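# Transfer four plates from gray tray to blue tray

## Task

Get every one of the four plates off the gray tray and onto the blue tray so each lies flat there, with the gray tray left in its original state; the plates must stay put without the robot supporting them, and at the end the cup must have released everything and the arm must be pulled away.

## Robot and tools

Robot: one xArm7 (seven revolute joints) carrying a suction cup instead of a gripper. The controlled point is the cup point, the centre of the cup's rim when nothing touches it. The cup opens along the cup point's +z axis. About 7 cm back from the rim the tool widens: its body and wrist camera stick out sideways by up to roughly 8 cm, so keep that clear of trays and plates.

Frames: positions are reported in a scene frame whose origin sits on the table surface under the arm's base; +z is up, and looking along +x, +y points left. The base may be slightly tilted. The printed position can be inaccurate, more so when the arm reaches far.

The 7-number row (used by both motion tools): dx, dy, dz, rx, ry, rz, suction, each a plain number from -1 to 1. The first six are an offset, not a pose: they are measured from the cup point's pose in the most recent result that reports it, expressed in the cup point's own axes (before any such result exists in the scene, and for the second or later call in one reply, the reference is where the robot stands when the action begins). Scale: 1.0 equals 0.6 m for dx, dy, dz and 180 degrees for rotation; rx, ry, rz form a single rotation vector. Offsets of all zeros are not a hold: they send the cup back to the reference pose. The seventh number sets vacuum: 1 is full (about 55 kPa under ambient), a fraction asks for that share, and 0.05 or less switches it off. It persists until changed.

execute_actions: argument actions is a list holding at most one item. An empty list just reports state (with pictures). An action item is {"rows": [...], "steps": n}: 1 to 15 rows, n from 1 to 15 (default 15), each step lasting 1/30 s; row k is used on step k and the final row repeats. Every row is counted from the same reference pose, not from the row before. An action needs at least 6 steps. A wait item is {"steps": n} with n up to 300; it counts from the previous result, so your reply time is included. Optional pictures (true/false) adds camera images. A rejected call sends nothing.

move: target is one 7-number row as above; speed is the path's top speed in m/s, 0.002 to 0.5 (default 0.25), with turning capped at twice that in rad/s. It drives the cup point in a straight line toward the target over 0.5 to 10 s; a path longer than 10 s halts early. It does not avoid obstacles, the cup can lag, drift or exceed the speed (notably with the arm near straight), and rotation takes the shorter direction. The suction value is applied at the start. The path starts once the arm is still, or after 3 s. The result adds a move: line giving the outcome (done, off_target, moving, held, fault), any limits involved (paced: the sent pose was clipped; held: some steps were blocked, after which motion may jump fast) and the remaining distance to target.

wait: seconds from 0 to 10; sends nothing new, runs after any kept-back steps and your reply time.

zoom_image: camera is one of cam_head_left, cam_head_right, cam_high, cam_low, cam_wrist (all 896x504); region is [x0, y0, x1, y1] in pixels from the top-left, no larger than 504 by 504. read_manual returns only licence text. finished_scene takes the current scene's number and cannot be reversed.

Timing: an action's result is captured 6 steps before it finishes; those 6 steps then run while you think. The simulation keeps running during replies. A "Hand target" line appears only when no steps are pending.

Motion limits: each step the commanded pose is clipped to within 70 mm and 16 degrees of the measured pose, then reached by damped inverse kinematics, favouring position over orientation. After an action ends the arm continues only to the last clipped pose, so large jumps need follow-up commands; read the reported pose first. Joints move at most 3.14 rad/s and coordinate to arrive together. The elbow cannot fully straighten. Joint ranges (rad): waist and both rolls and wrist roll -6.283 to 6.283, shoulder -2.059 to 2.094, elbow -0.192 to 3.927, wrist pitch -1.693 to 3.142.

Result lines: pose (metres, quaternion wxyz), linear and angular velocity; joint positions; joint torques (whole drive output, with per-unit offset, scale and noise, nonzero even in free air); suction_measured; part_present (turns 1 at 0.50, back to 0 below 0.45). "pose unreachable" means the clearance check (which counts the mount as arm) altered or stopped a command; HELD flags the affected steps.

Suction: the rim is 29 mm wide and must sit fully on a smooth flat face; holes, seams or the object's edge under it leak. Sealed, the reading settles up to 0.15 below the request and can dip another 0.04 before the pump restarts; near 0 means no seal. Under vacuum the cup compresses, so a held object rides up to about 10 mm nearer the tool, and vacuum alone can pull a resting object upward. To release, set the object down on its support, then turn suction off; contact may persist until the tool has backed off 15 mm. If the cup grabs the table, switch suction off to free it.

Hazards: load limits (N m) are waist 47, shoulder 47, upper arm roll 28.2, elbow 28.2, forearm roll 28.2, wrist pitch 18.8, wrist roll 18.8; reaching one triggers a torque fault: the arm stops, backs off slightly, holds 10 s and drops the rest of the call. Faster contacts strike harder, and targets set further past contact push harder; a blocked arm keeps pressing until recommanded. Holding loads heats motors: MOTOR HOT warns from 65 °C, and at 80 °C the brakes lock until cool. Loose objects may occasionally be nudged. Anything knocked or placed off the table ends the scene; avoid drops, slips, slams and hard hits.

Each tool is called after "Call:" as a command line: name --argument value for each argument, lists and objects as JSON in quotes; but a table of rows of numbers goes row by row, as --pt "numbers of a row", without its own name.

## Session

Call:
execute_actions --actions '[]'

Scene clock: 0.00 s of 8400.00 s.
end_effector_position=(+0.4039, +0.0050, +0.3732) suction_measured=0.00 part_present=0 end_effector_quat_wxyz=(-0.005, -0.005, +1.000, -0.002) end_effector_velocity=(-0.000, +0.000, -0.000) end_effector_angular_velocity=(-0.000, +0.000, -0.002)
Joint positions: [-0.002 -0.247  0.002  0.921  0.003  1.167  2.353]
Joint velocities: [ 0.     0.    -0.    -0.    -0.     0.     0.002]
Joint torques (N m, as the arm reports them, + toward a larger angle): no reading
Hand target: +0.404, +0.005, +0.373; -0.005, -0.005, +1.000, -0.002

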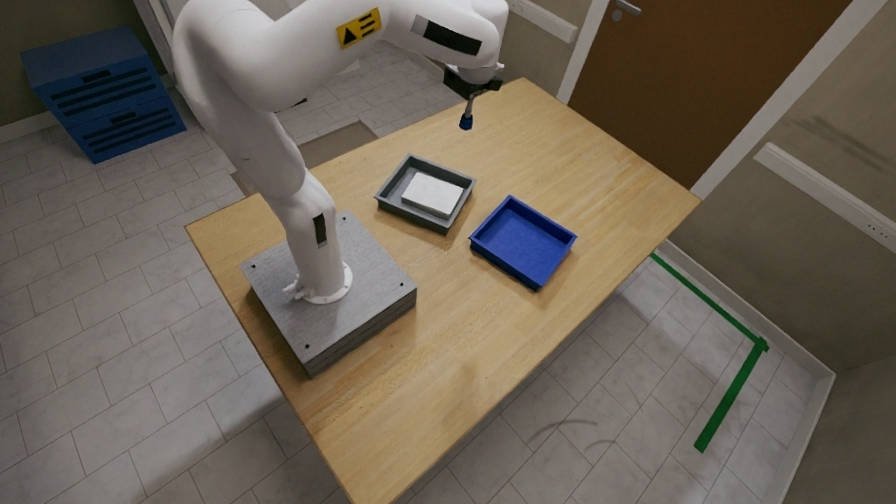

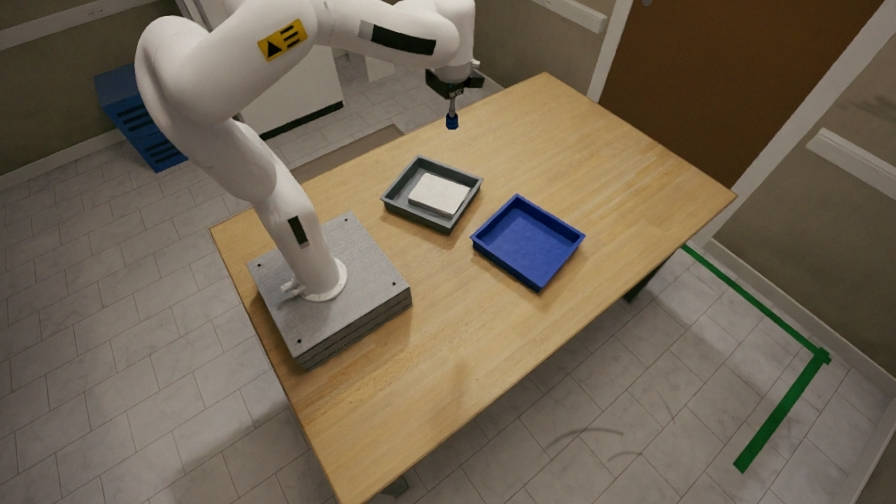

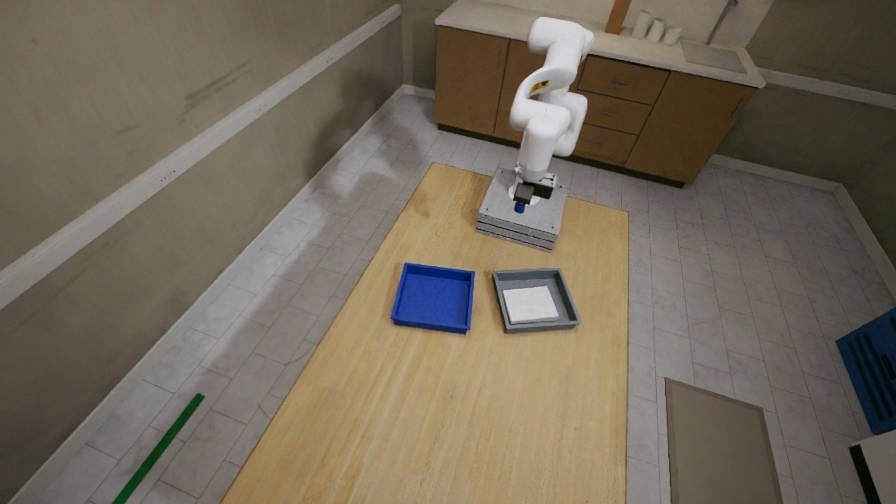

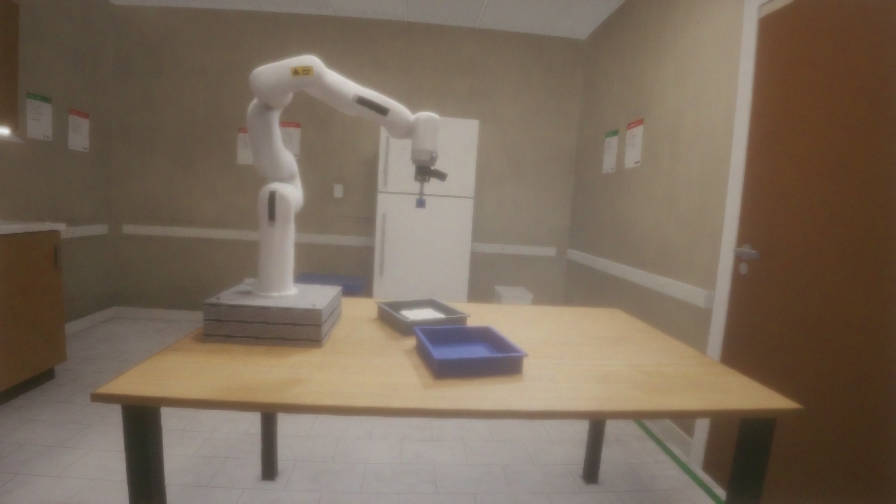

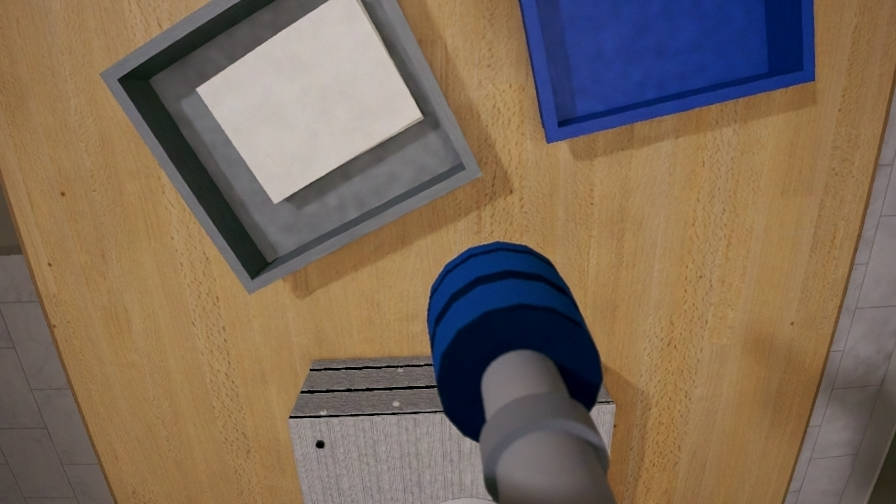

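Call:
move --target '[-0.072,0.183,0.48,0,0,0,0]' --speed 0.35

Scene clock: 1.77 s of 8400.00 s.
end_effector_position=(+0.4429, +0.1131, +0.0843) suction_measured=0.00 part_present=0 end_effector_quat_wxyz=(-0.005, -0.003, +1.000, -0.002) end_effector_velocity=(-0.001, -0.000, -0.003) end_effector_angular_velocity=(-0.002, +0.006, -0.000)
Joint positions: [ 0.143  0.483  0.088  0.861 -0.104  0.38   2.674]
Joint velocities: [ 0.002  0.009 -0.001  0.003 -0.002  0.001  0.002]
Joint torques (N m, as the arm reports them, + toward a larger angle): [  0.41 -20.68   0.48   6.6   -1.02  -1.82   0.19]
Hand target: +0.443, +0.113, +0.084; -0.005, -0.004, +1.000, -0.002
Off the commanded pose: 0.001 m, 0 deg.
Kept back: nothing.
move: done; limits=paced

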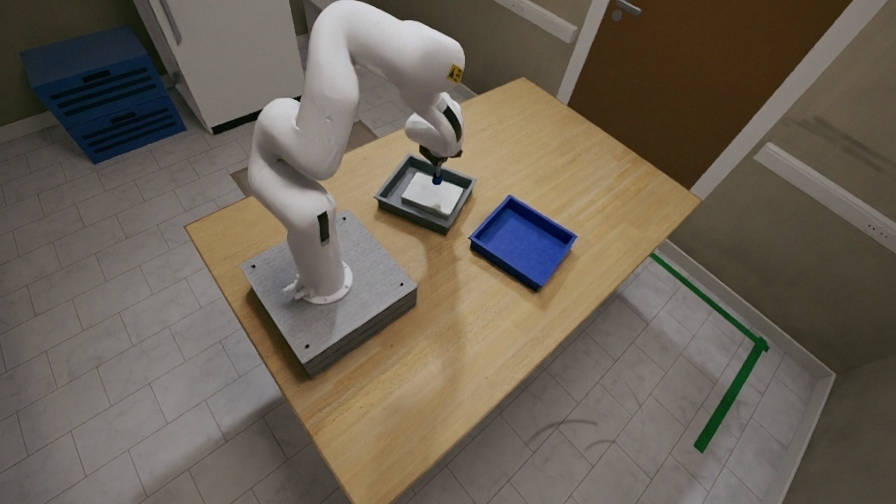

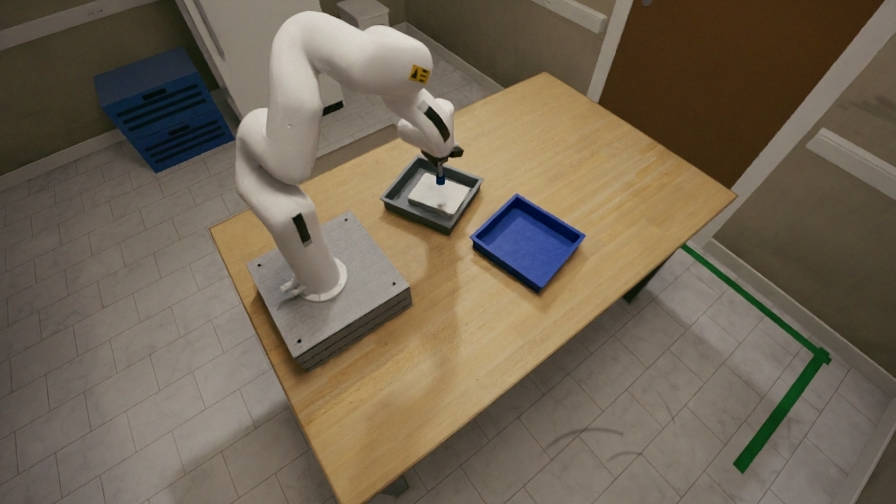

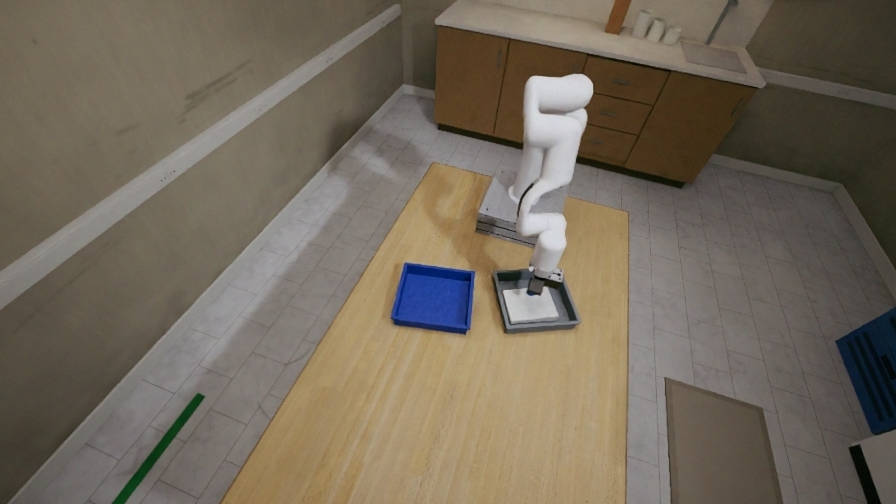

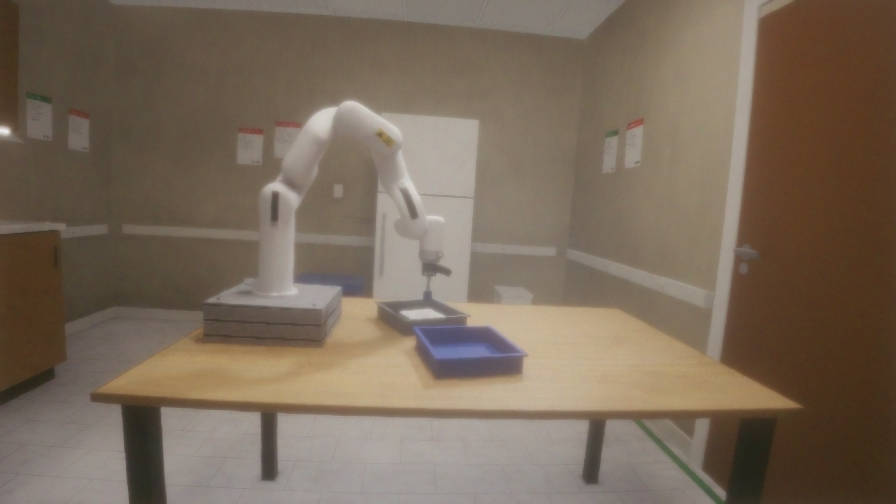

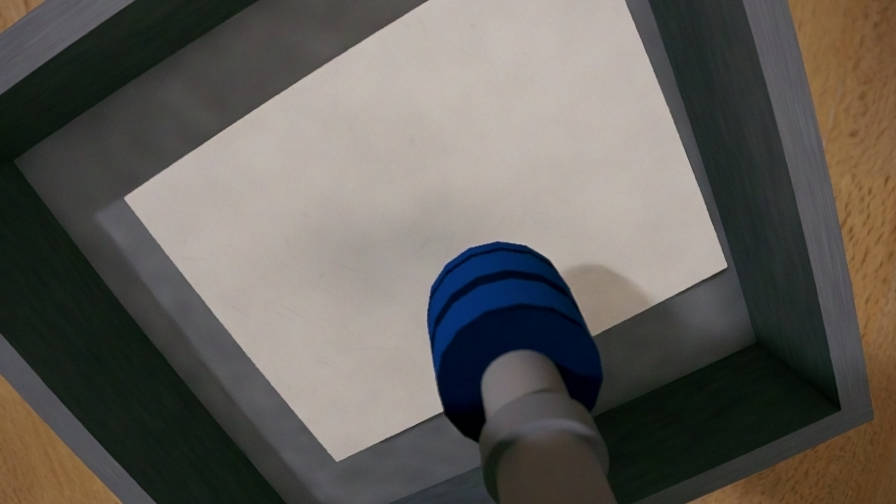

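Call:
move --target '[0,0.018,0.095,0,0,0,1]' --speed 0.07

Scene clock: 5.00 s of 8400.00 s.
end_effector_position=(+0.4422, +0.1235, +0.0273) suction_measured=0.28 part_present=0 end_effector_quat_wxyz=(-0.005, -0.003, +1.000, -0.002) end_effector_velocity=(+0.001, +0.001, -0.000) end_effector_angular_velocity=(+0.001, -0.004, +0.002)
Joint positions: [ 0.188  0.658  0.059  0.918 -0.131  0.262  2.718]
Joint velocities: [ 0.001  0.002  0.     0.003 -0.    -0.003  0.   ]
Joint torques (N m, as the arm reports them, + toward a larger angle): [  1.19 -22.66   0.65   5.93  -1.14  -1.57   0.23]
Hand target: +0.442, +0.124, +0.027; -0.005, -0.003, +1.000, -0.002
Off the commanded pose: 0.000 m, 0 deg.
Kept back: nothing.
move: done

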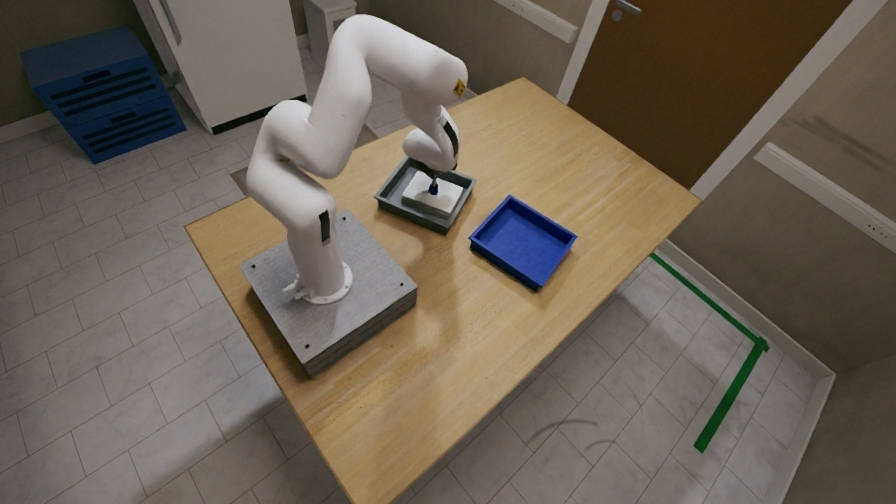

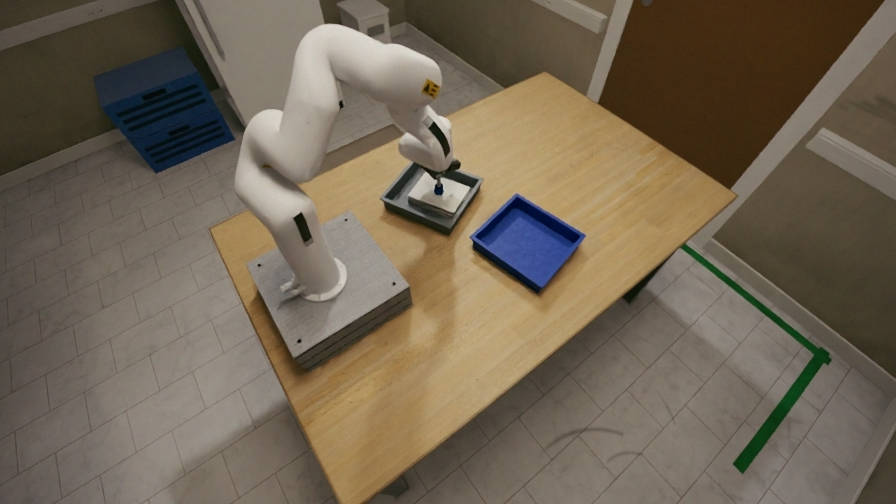

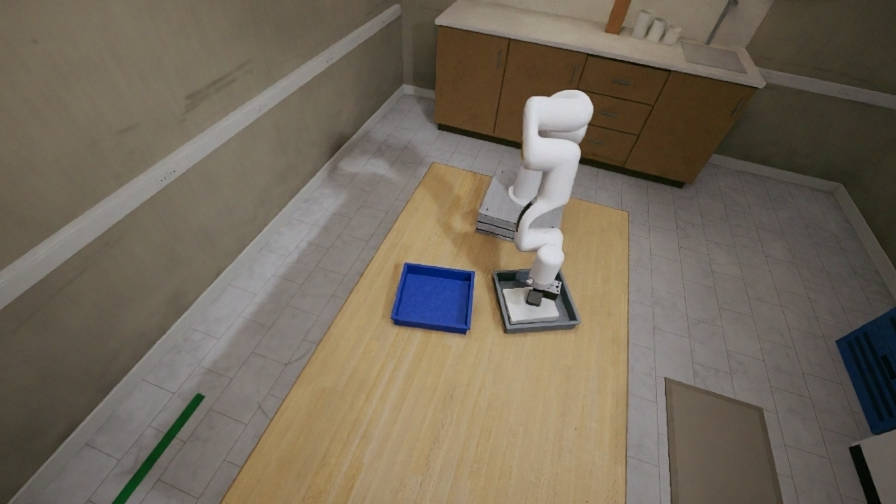

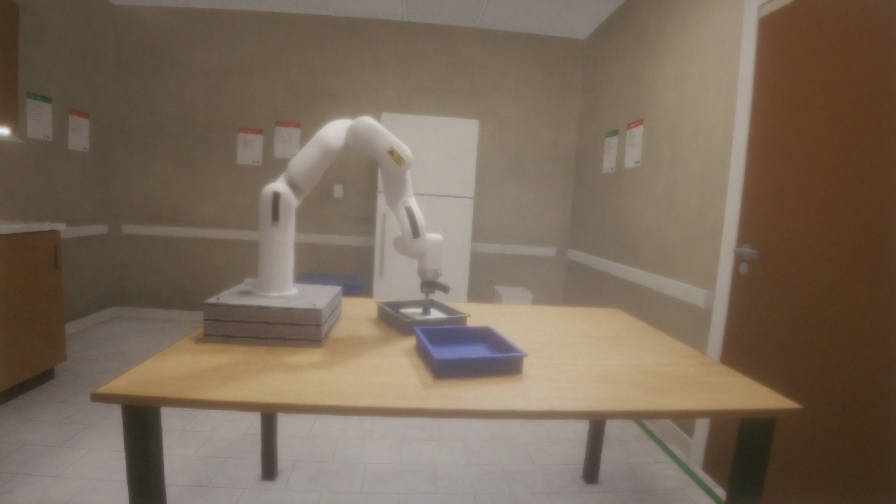

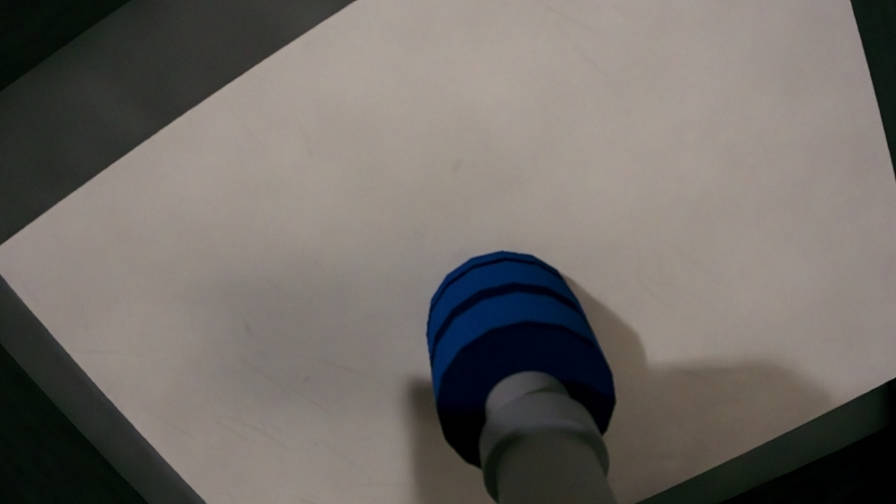

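Call:
execute_actions --actions '[]'

Call:
move --target '[0,0,-0.095,0,0,0,1]' --speed 0.15

Scene clock: 5.83 s of 8400.00 s.
end_effector_position=(+0.4422, +0.1236, +0.0272) suction_measured=0.99 part_present=1 end_effector_quat_wxyz=(-0.005, -0.003, +1.000, -0.002) end_effector_velocity=(-0.000, -0.000, -0.000) end_effector_angular_velocity=(+0.000, -0.000, -0.002)
Joint positions: [ 0.188  0.658  0.059  0.919 -0.131  0.262  2.718]
Joint velocities: [-0.     0.    -0.    -0.     0.001 -0.     0.   ]
Joint torques (N m, as the arm reports them, + toward a larger angle): [  0.35 -22.67   0.54   5.96  -0.96  -1.6    0.37]
Hand target: +0.442, +0.124, +0.027; -0.005, -0.003, +1.000, -0.002
Off the commanded pose: 0.000 m, 0 deg.
Kept back: nothing.
Steps of this call (steps 1 to 25: nothing new was sent). Readings (end_effector_position | what the end effector reports):
1: (+0.4422, +0.1235, +0.0273) | suction_measured=0.30 part_present=0
2: (+0.4422, +0.1235, +0.0273) | suction_measured=0.34 part_present=0
4: (+0.4422, +0.1235, +0.0272) | suction_measured=0.40 part_present=0
8: (+0.4422, +0.1235, +0.0272) | suction_measured=0.64 part_present=1
25: the state above

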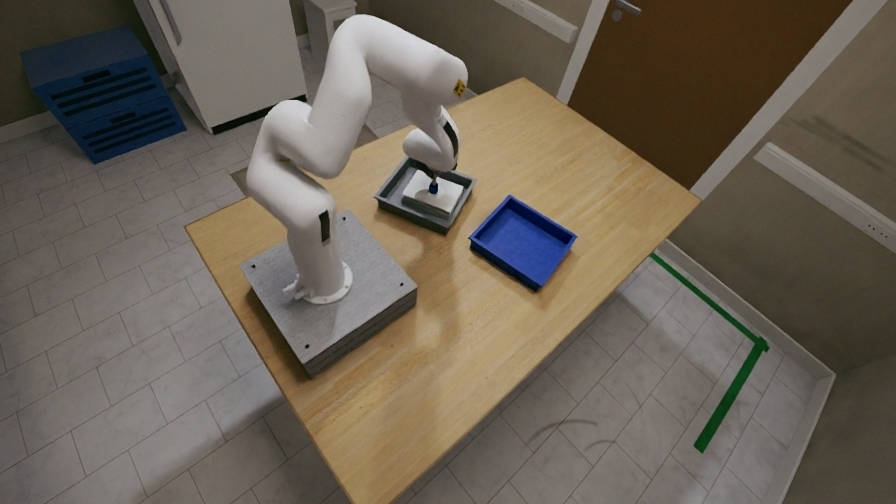

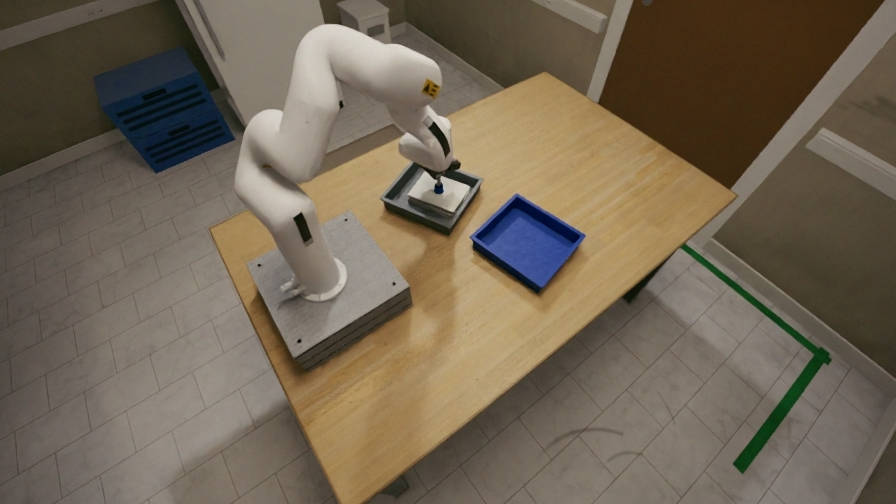

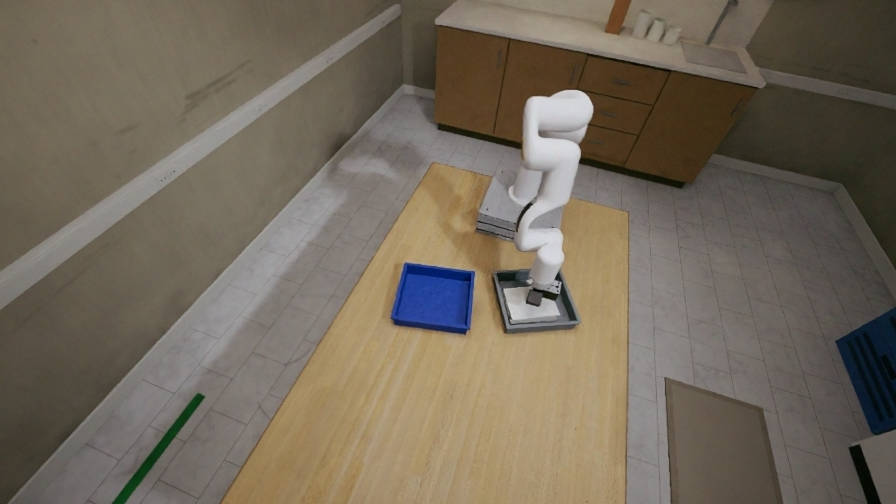

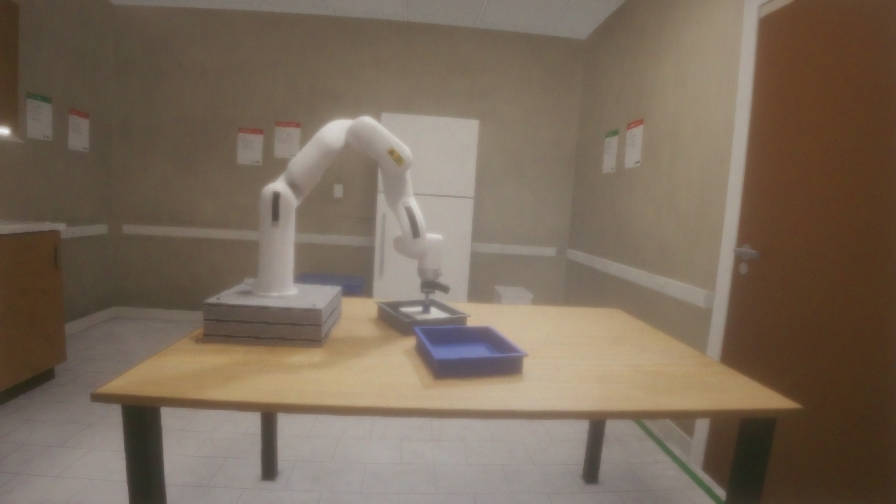

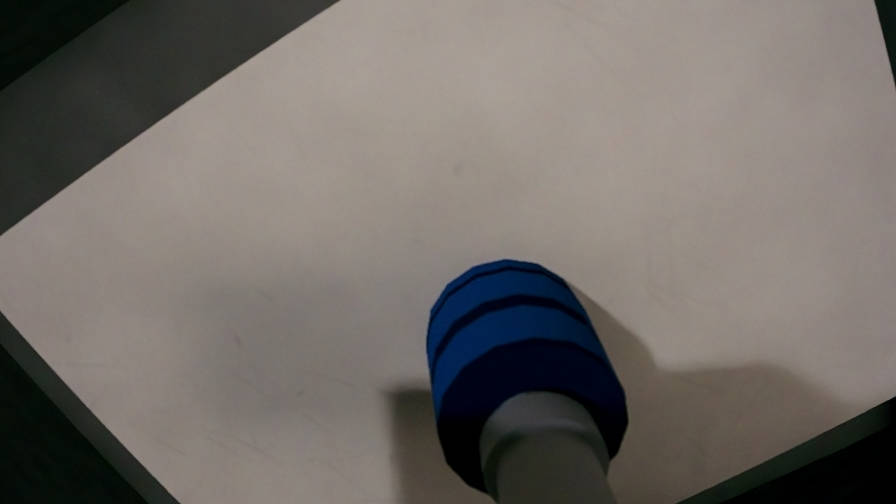

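Scene clock: 6.70 s of 8400.00 s.
end_effector_position=(+0.4425, +0.1239, +0.0838) suction_measured=0.98 part_present=1 end_effector_quat_wxyz=(-0.005, -0.003, +1.000, -0.002) end_effector_velocity=(+0.001, +0.001, +0.003) end_effector_angular_velocity=(+0.001, -0.004, +0.002)
Joint positions: [ 0.166  0.489  0.088  0.871 -0.104  0.385  2.697]
Joint velocities: [ 0.    -0.006  0.001  0.001  0.001  0.003 -0.001]
Joint torques (N m, as the arm reports them, + toward a larger angle): [  1.37 -21.4    0.79   6.9   -1.35  -1.89   0.12]
Hand target: +0.443, +0.124, +0.084; -0.005, -0.003, +1.000, -0.002
Off the commanded pose: 0.000 m, 0 deg.
Kept back: nothing.
move: done

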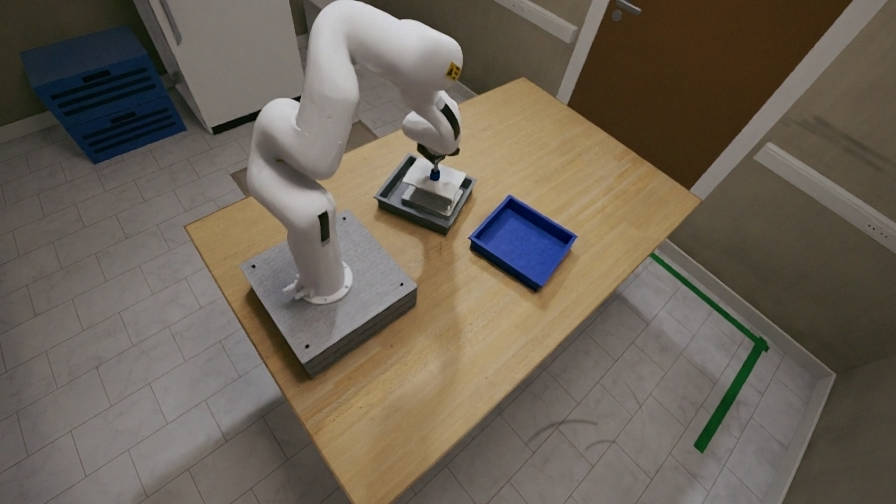

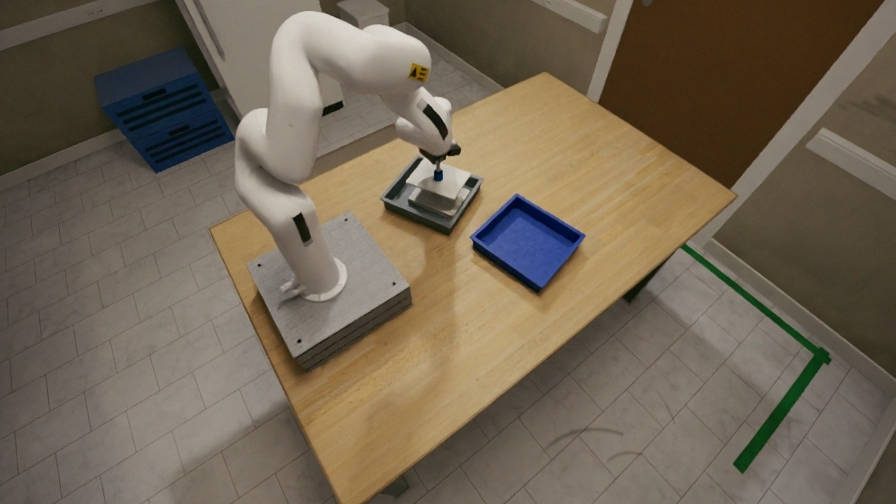

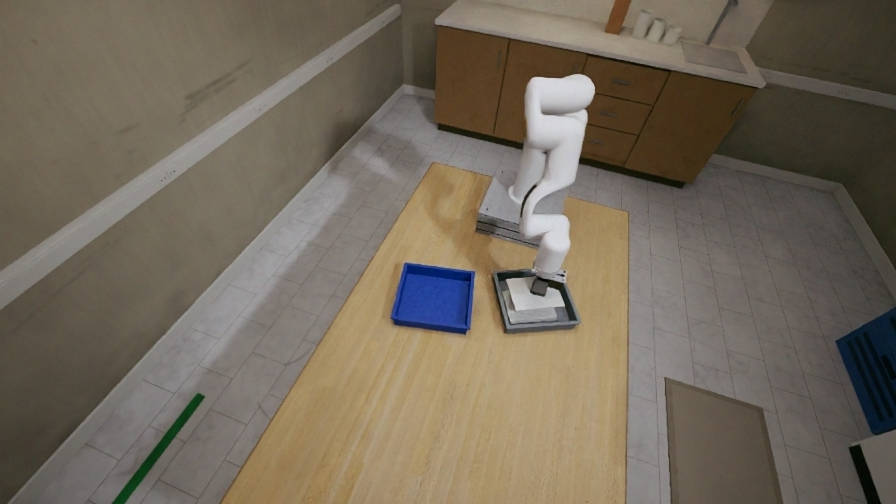

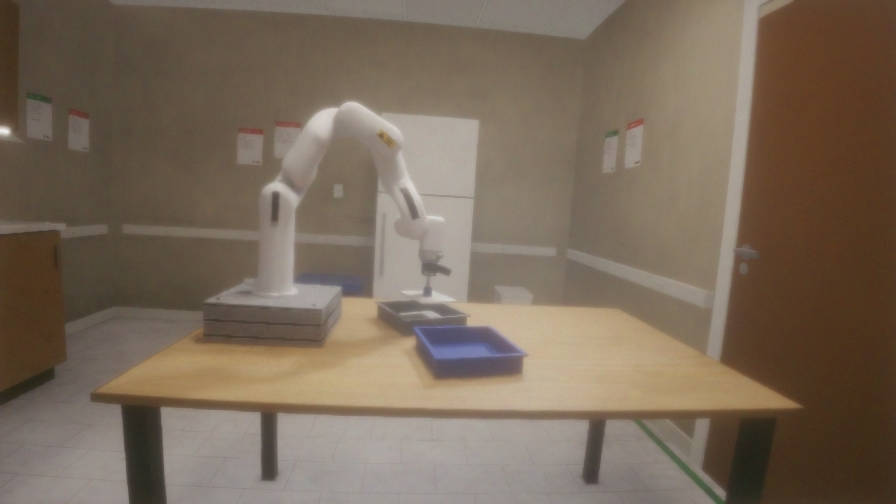

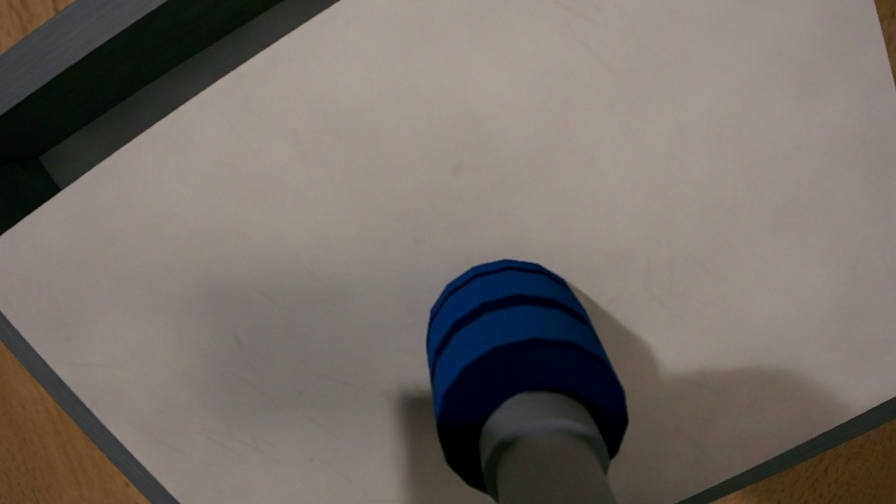

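Call:
zoom_image --camera "cam_low" --region '[360,260,500,340]'

Call:
move --target '[-0.09,-0.49,0,0,0,0.083,1]' --speed 0.3

Call:
zoom_image --camera "cam_head_left" --region '[360,130,600,300]'

Region (360, 260, 500, 340) of cam_low's 896x504 image, scaled by 3.600, with more detail than that image has; it fills the top 288 rows of this view, and the rest is white.

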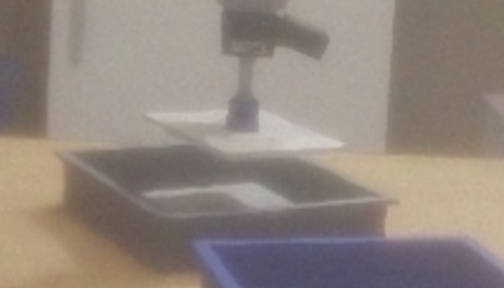

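Scene clock: 8.47 s of 8400.00 s.
end_effector_position=(+0.4987, -0.1691, +0.0847) suction_measured=0.96 part_present=1 end_effector_quat_wxyz=(-0.004, +0.126, +0.992, -0.002) end_effector_velocity=(-0.001, -0.010, +0.000) end_effector_angular_velocity=(-0.005, +0.001, -0.015)
Joint positions: [-0.32   0.629 -0.014  1.142  0.023  0.512  2.264]
Joint velocities: [-0.01   0.004 -0.008  0.008  0.     0.004 -0.001]
Joint torques (N m, as the arm reports them, + toward a larger angle): [  0.6  -24.97  -0.59   8.    -0.92  -1.88   0.12]
Hand target: +0.499, -0.170, +0.085; -0.004, +0.126, +0.992, -0.003
Off the commanded pose: 0.001 m, 0 deg.
Kept back: nothing.
move: done

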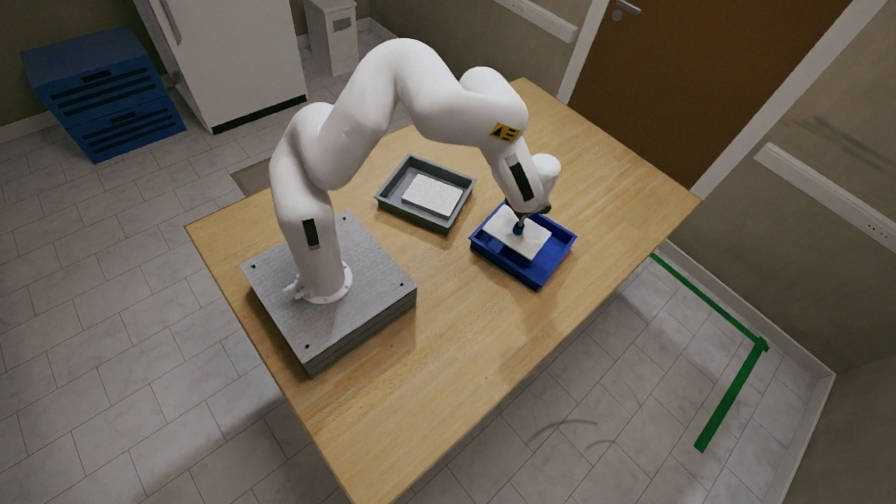

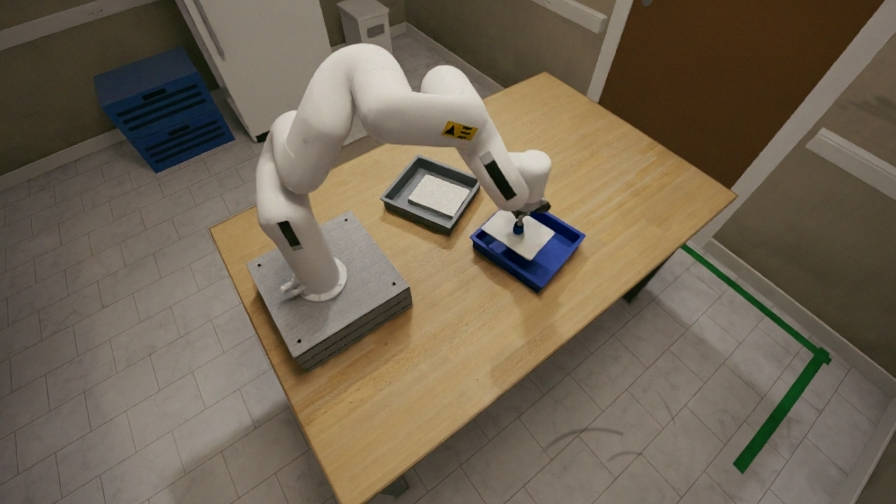

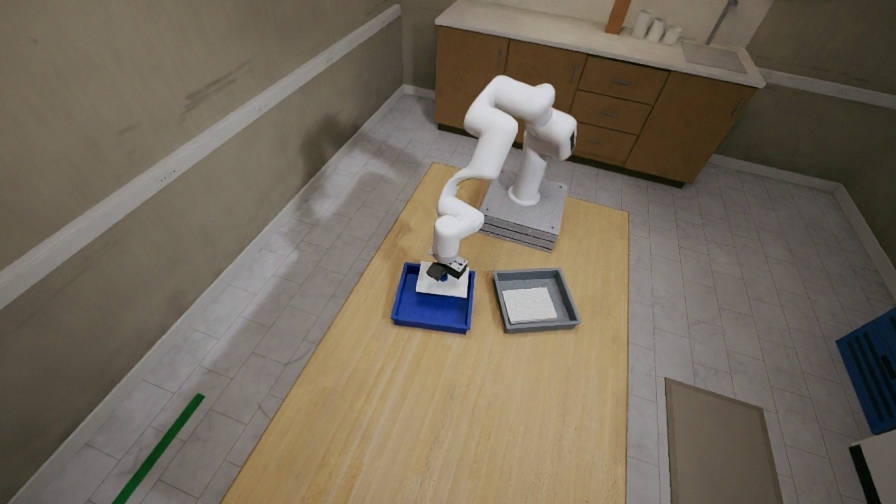

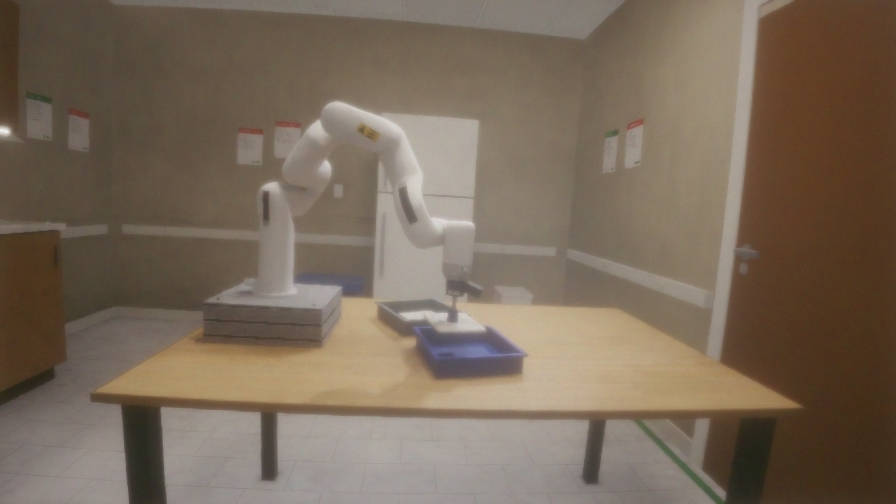

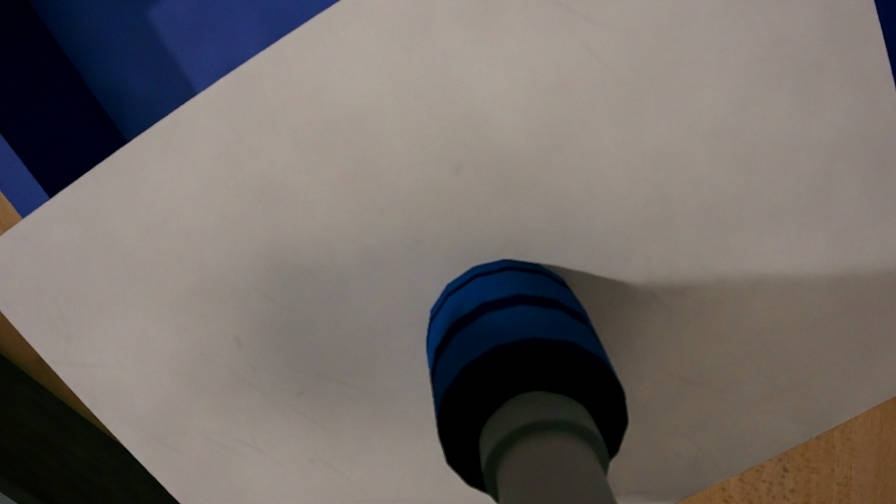

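Region (360, 130, 600, 300) of cam_head_left's 896x504 image, scaled by 2.100, with more detail than that image has; it fills the top 357 rows of this view, and the rest is white.

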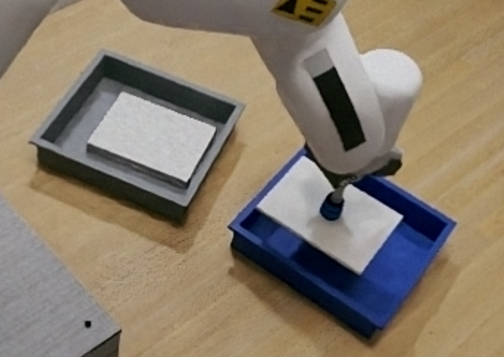

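Call:
move --target '[-0.055,-0.01,0.055,0,0,0,1]' --speed 0.12

Call:
zoom_image --camera "cam_low" --region '[400,280,540,390]'

Scene clock: 9.63 s of 8400.00 s.
end_effector_position=(+0.5287, -0.1833, +0.0516) suction_measured=1.00 part_present=1 end_effector_quat_wxyz=(-0.004, +0.126, +0.992, -0.002) end_effector_velocity=(-0.000, -0.000, -0.002) end_effector_angular_velocity=(+0.000, +0.003, -0.003)
Joint positions: [-0.328  0.786 -0.013  1.313  0.025  0.526  2.257]
Joint velocities: [-0.     0.005 -0.001  0.003  0.     0.001  0.002]
Joint torques (N m, as the arm reports them, + toward a larger angle): [  0.66 -26.81  -0.73   8.06  -1.21  -1.79   0.09]
Hand target: +0.529, -0.183, +0.051; -0.004, +0.126, +0.992, -0.002
Off the commanded pose: 0.000 m, 0 deg.
Kept back: nothing.
move: done

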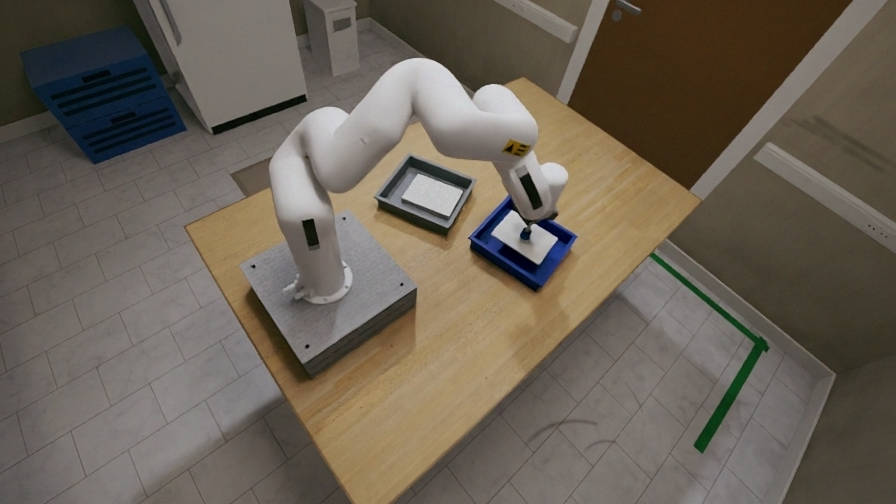

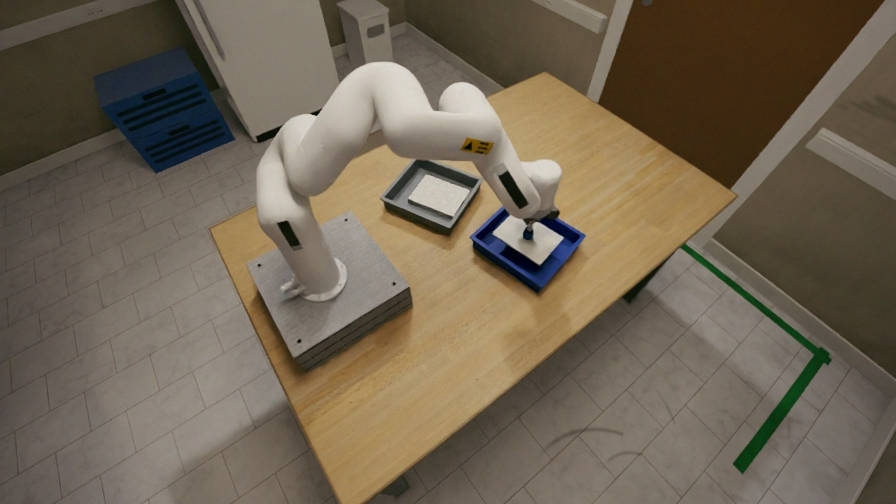

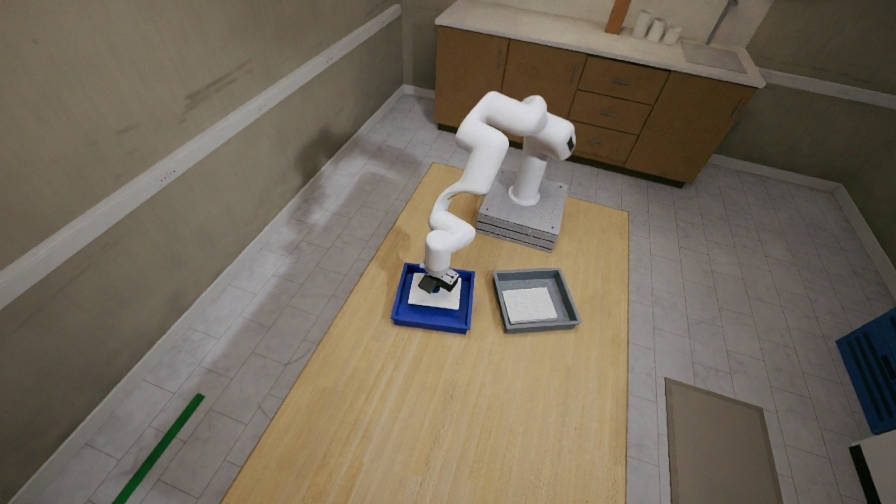

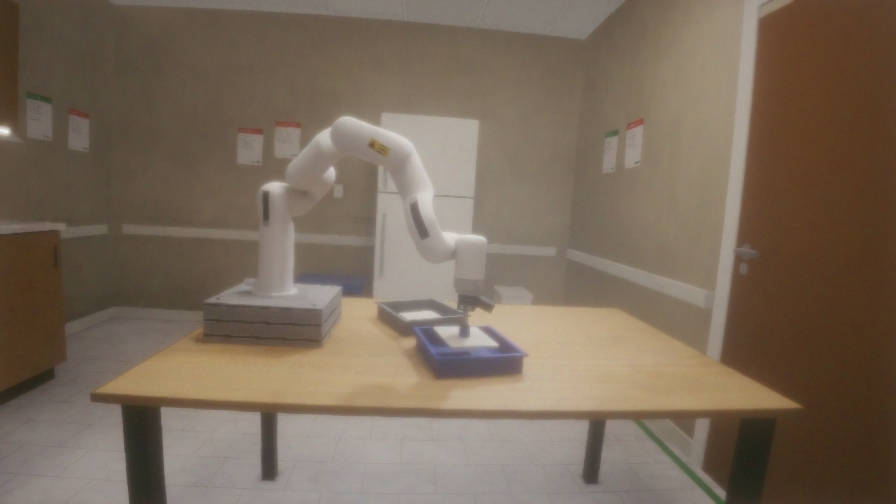

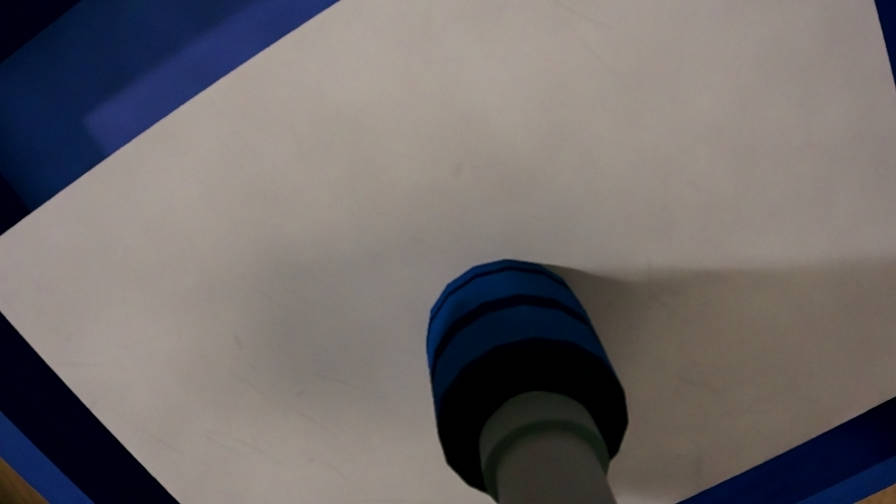

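Region (400, 280, 540, 390) of cam_low's 896x504 image, scaled by 3.600, with more detail than that image has; it fills the top 396 rows of this view, and the rest is white.

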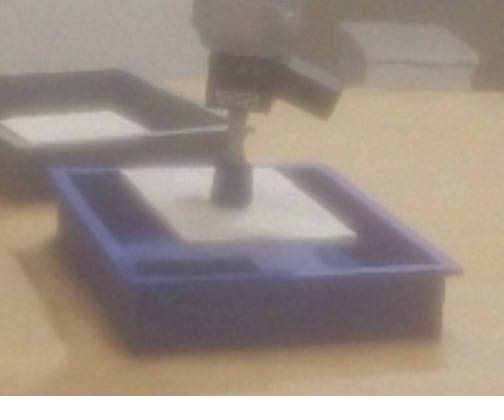

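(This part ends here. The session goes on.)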